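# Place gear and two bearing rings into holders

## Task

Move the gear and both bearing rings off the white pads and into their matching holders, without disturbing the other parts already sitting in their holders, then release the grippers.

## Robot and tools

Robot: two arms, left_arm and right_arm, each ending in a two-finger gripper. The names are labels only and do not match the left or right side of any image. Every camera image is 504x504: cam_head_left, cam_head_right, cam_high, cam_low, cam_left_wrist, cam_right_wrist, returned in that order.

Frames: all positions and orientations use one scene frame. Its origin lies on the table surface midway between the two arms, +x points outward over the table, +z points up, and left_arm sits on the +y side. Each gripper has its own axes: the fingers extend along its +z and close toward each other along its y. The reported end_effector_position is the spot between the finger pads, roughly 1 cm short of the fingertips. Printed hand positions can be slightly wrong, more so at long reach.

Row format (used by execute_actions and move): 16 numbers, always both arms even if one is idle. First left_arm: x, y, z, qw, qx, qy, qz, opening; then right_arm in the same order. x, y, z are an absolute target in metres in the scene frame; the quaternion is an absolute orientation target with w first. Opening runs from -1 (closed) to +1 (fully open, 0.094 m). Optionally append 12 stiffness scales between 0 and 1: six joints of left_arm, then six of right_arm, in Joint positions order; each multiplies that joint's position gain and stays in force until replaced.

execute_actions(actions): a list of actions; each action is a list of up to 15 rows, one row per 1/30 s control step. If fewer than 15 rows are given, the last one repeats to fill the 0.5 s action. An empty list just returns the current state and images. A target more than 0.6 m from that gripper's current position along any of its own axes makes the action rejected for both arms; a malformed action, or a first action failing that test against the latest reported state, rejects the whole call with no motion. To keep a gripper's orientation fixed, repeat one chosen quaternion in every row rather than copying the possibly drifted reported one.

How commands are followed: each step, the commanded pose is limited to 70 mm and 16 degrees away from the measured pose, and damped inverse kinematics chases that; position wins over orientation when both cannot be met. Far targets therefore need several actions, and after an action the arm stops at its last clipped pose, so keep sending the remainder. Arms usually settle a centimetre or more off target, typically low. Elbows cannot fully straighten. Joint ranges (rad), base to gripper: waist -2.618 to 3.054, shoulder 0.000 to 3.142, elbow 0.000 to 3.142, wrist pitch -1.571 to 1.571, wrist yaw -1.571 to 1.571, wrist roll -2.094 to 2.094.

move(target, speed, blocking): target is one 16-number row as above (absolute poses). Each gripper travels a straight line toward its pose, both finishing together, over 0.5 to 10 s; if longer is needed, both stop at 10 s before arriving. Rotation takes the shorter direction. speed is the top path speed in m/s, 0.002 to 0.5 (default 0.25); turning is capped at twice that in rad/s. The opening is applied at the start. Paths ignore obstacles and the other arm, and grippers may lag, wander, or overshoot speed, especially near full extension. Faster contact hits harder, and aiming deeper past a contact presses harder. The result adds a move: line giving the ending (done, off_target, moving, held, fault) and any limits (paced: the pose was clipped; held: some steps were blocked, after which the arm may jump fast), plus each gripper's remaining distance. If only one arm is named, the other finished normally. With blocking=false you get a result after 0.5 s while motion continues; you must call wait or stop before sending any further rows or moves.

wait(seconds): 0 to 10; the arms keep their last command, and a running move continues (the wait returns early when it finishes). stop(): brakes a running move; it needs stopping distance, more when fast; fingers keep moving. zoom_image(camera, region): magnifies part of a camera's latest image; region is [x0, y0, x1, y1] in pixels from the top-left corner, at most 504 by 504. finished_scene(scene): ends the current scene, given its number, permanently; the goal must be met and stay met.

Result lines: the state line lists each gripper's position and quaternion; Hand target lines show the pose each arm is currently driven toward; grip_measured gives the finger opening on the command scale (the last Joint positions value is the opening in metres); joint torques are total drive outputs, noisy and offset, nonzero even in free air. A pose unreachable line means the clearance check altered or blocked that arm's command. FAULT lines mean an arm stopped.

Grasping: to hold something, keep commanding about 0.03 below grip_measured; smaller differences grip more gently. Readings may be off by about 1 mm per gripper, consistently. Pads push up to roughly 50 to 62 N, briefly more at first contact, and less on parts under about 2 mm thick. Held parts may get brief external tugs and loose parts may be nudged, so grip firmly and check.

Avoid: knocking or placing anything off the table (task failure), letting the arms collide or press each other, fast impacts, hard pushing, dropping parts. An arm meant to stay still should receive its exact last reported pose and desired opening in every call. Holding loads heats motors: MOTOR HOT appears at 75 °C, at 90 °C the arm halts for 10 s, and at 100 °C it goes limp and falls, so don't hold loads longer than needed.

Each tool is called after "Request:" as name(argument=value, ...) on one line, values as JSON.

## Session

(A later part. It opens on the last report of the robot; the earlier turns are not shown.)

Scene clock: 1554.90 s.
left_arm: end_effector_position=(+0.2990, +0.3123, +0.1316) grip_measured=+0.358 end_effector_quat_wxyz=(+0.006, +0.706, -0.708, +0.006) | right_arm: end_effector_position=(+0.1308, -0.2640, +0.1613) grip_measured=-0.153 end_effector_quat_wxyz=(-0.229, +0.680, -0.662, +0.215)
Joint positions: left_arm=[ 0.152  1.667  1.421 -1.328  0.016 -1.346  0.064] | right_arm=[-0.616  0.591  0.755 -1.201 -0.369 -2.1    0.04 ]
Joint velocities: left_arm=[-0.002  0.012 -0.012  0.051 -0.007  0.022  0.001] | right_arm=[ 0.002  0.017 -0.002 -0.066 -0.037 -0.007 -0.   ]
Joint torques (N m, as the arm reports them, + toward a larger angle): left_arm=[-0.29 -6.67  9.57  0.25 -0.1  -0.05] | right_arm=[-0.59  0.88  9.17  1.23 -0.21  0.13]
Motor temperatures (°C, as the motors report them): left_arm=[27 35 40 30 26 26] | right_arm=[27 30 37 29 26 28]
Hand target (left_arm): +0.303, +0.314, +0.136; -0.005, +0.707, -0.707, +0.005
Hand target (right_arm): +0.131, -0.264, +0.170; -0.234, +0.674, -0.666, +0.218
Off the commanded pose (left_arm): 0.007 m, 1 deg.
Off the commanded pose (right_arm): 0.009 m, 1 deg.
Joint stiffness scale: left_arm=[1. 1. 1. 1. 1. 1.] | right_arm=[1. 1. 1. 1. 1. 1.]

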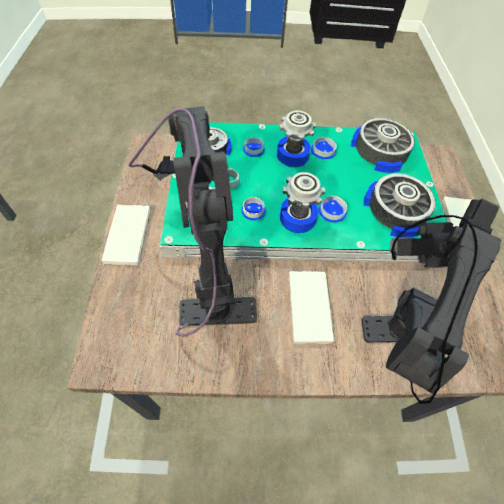

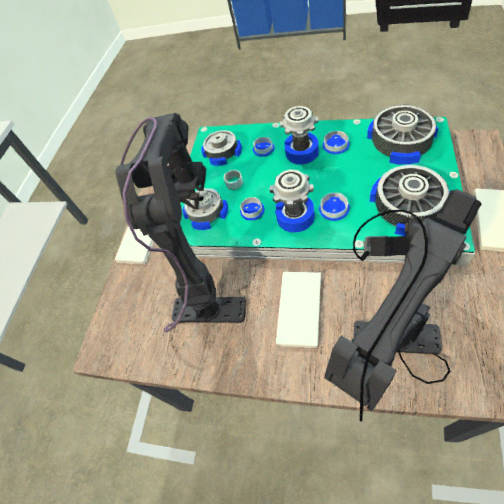

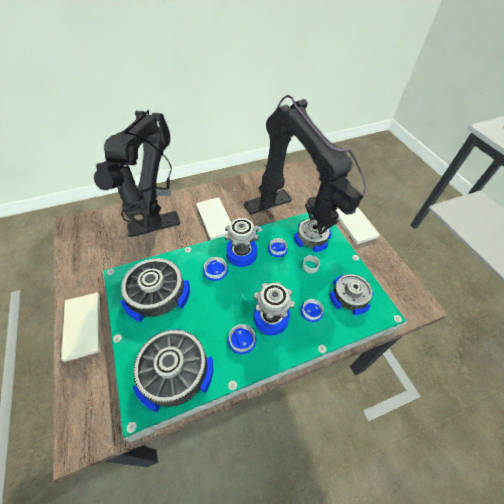

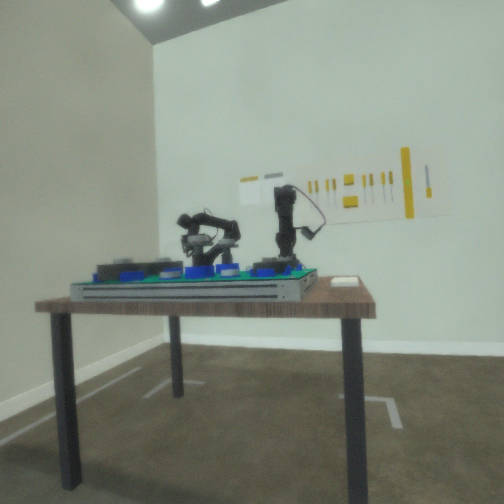

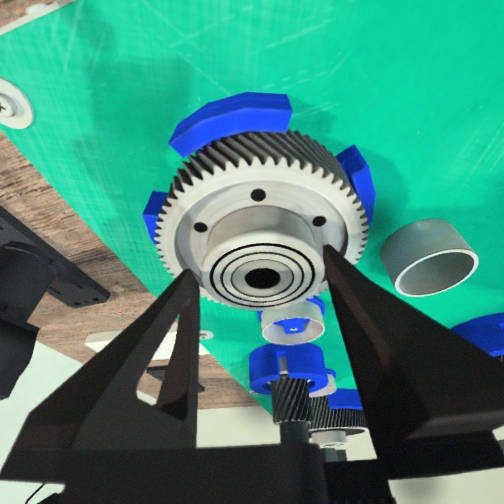

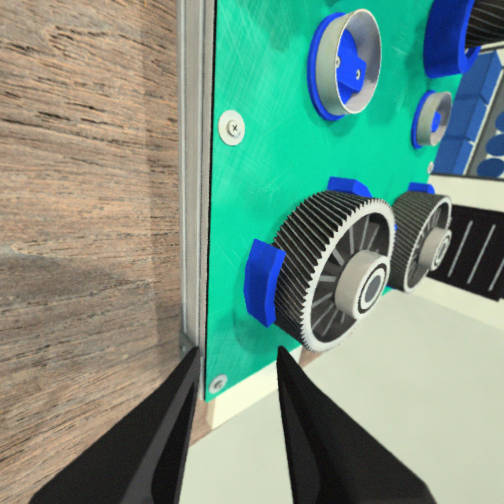

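Request:
execute_actions(actions=[[[0.30,0.312,0.15,-0.005,0.7071,-0.7071,0.005,0.6,0.131,-0.264,0.17,-0.234,0.674,-0.666,0.218,-0.15]],[[0.29,0.31,0.19,-0.005,0.7071,-0.7071,0.005,0.6,0.131,-0.264,0.17,-0.234,0.674,-0.666,0.218,-0.15]],[[0.29,0.31,0.19,-0.005,0.7071,-0.7071,0.005,0.6,0.131,-0.264,0.17,-0.234,0.674,-0.666,0.218,-0.15]]])

Scene clock: 1560.97 s.
left_arm: end_effector_position=(+0.2914, +0.3106, +0.1852) grip_measured=+0.597 end_effector_quat_wxyz=(+0.000, +0.708, -0.706, +0.009) | right_arm: end_effector_position=(+0.1308, -0.2640, +0.1613) grip_measured=-0.153 end_effector_quat_wxyz=(-0.229, +0.680, -0.662, +0.215)
Joint positions: left_arm=[ 0.152  1.646  1.612 -1.528  0.016 -1.35   0.075] | right_arm=[-0.616  0.591  0.755 -1.201 -0.369 -2.1    0.04 ]
Joint velocities: left_arm=[-0.007  0.002  0.002 -0.022 -0.066  0.007 -0.001] | right_arm=[-0.007  0.002  0.002  0.037 -0.022 -0.007 -0.002]
Joint torques (N m, as the arm reports them, + toward a larger angle): left_arm=[-0.58 -6.79  8.71  0.15 -0.16 -0.02] | right_arm=[-0.6   0.87  9.18  1.23 -0.21  0.13]
Motor temperatures (°C, as the motors report them): left_arm=[27 35 41 30 26 26] | right_arm=[27 30 37 29 26 28]
Hand target (left_arm): +0.290, +0.310, +0.190; -0.005, +0.707, -0.707, +0.005
Hand target (right_arm): +0.131, -0.264, +0.170; -0.234, +0.674, -0.666, +0.218
Off the commanded pose (left_arm): 0.005 m, 1 deg.
Off the commanded pose (right_arm): 0.009 m, 1 deg.
Joint stiffness scale: left_arm=[1. 1. 1. 1. 1. 1.] | right_arm=[1. 1. 1. 1. 1. 1.]

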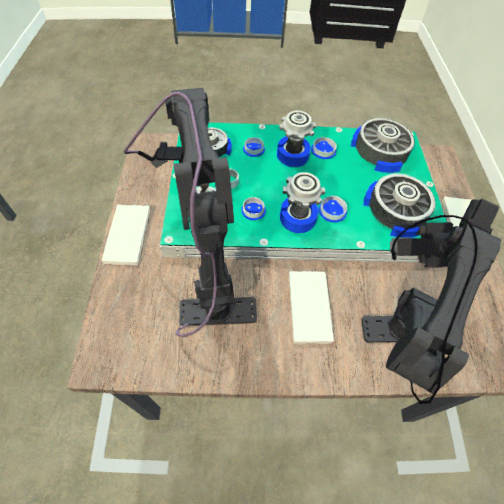

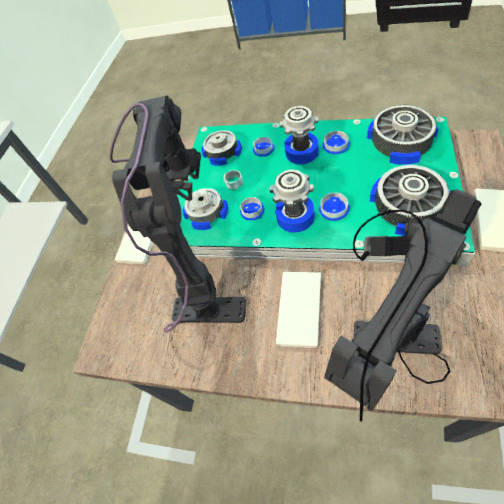

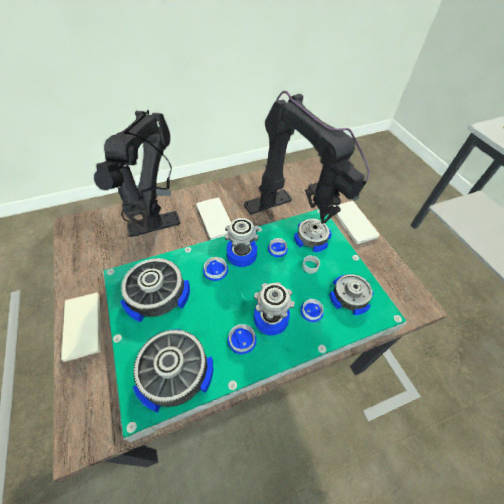

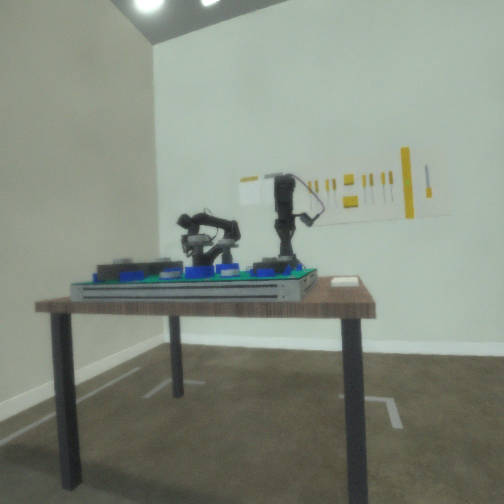

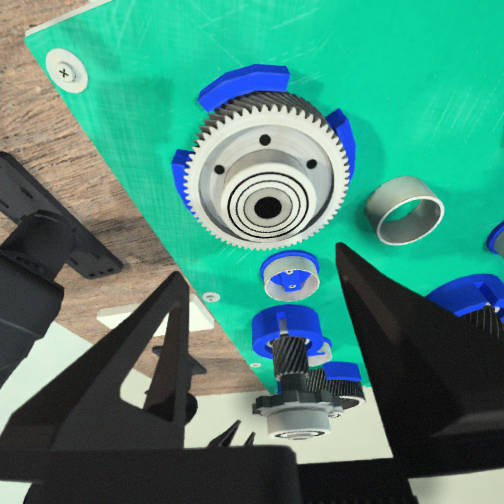

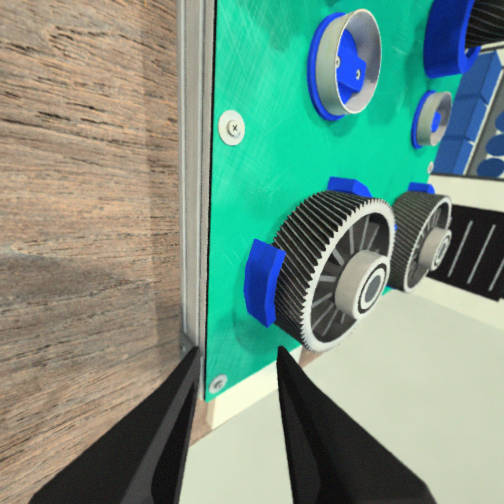

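Request:
zoom_image(camera="cam_head_right", region=[170, 100, 470, 260])

Region (170, 100, 470, 260) of cam_head_right's 504x504 image, scaled by 1.680, with more detail than that image has; it fills the top 269 rows of this view, and the rest is white.

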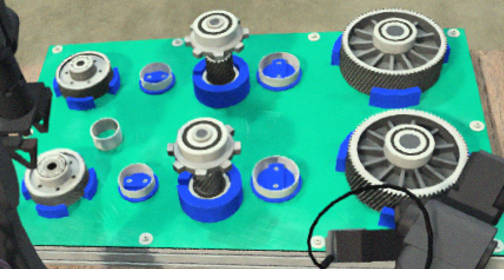

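Request:
finished_scene(scene=1)

The scene is finished: the task was done.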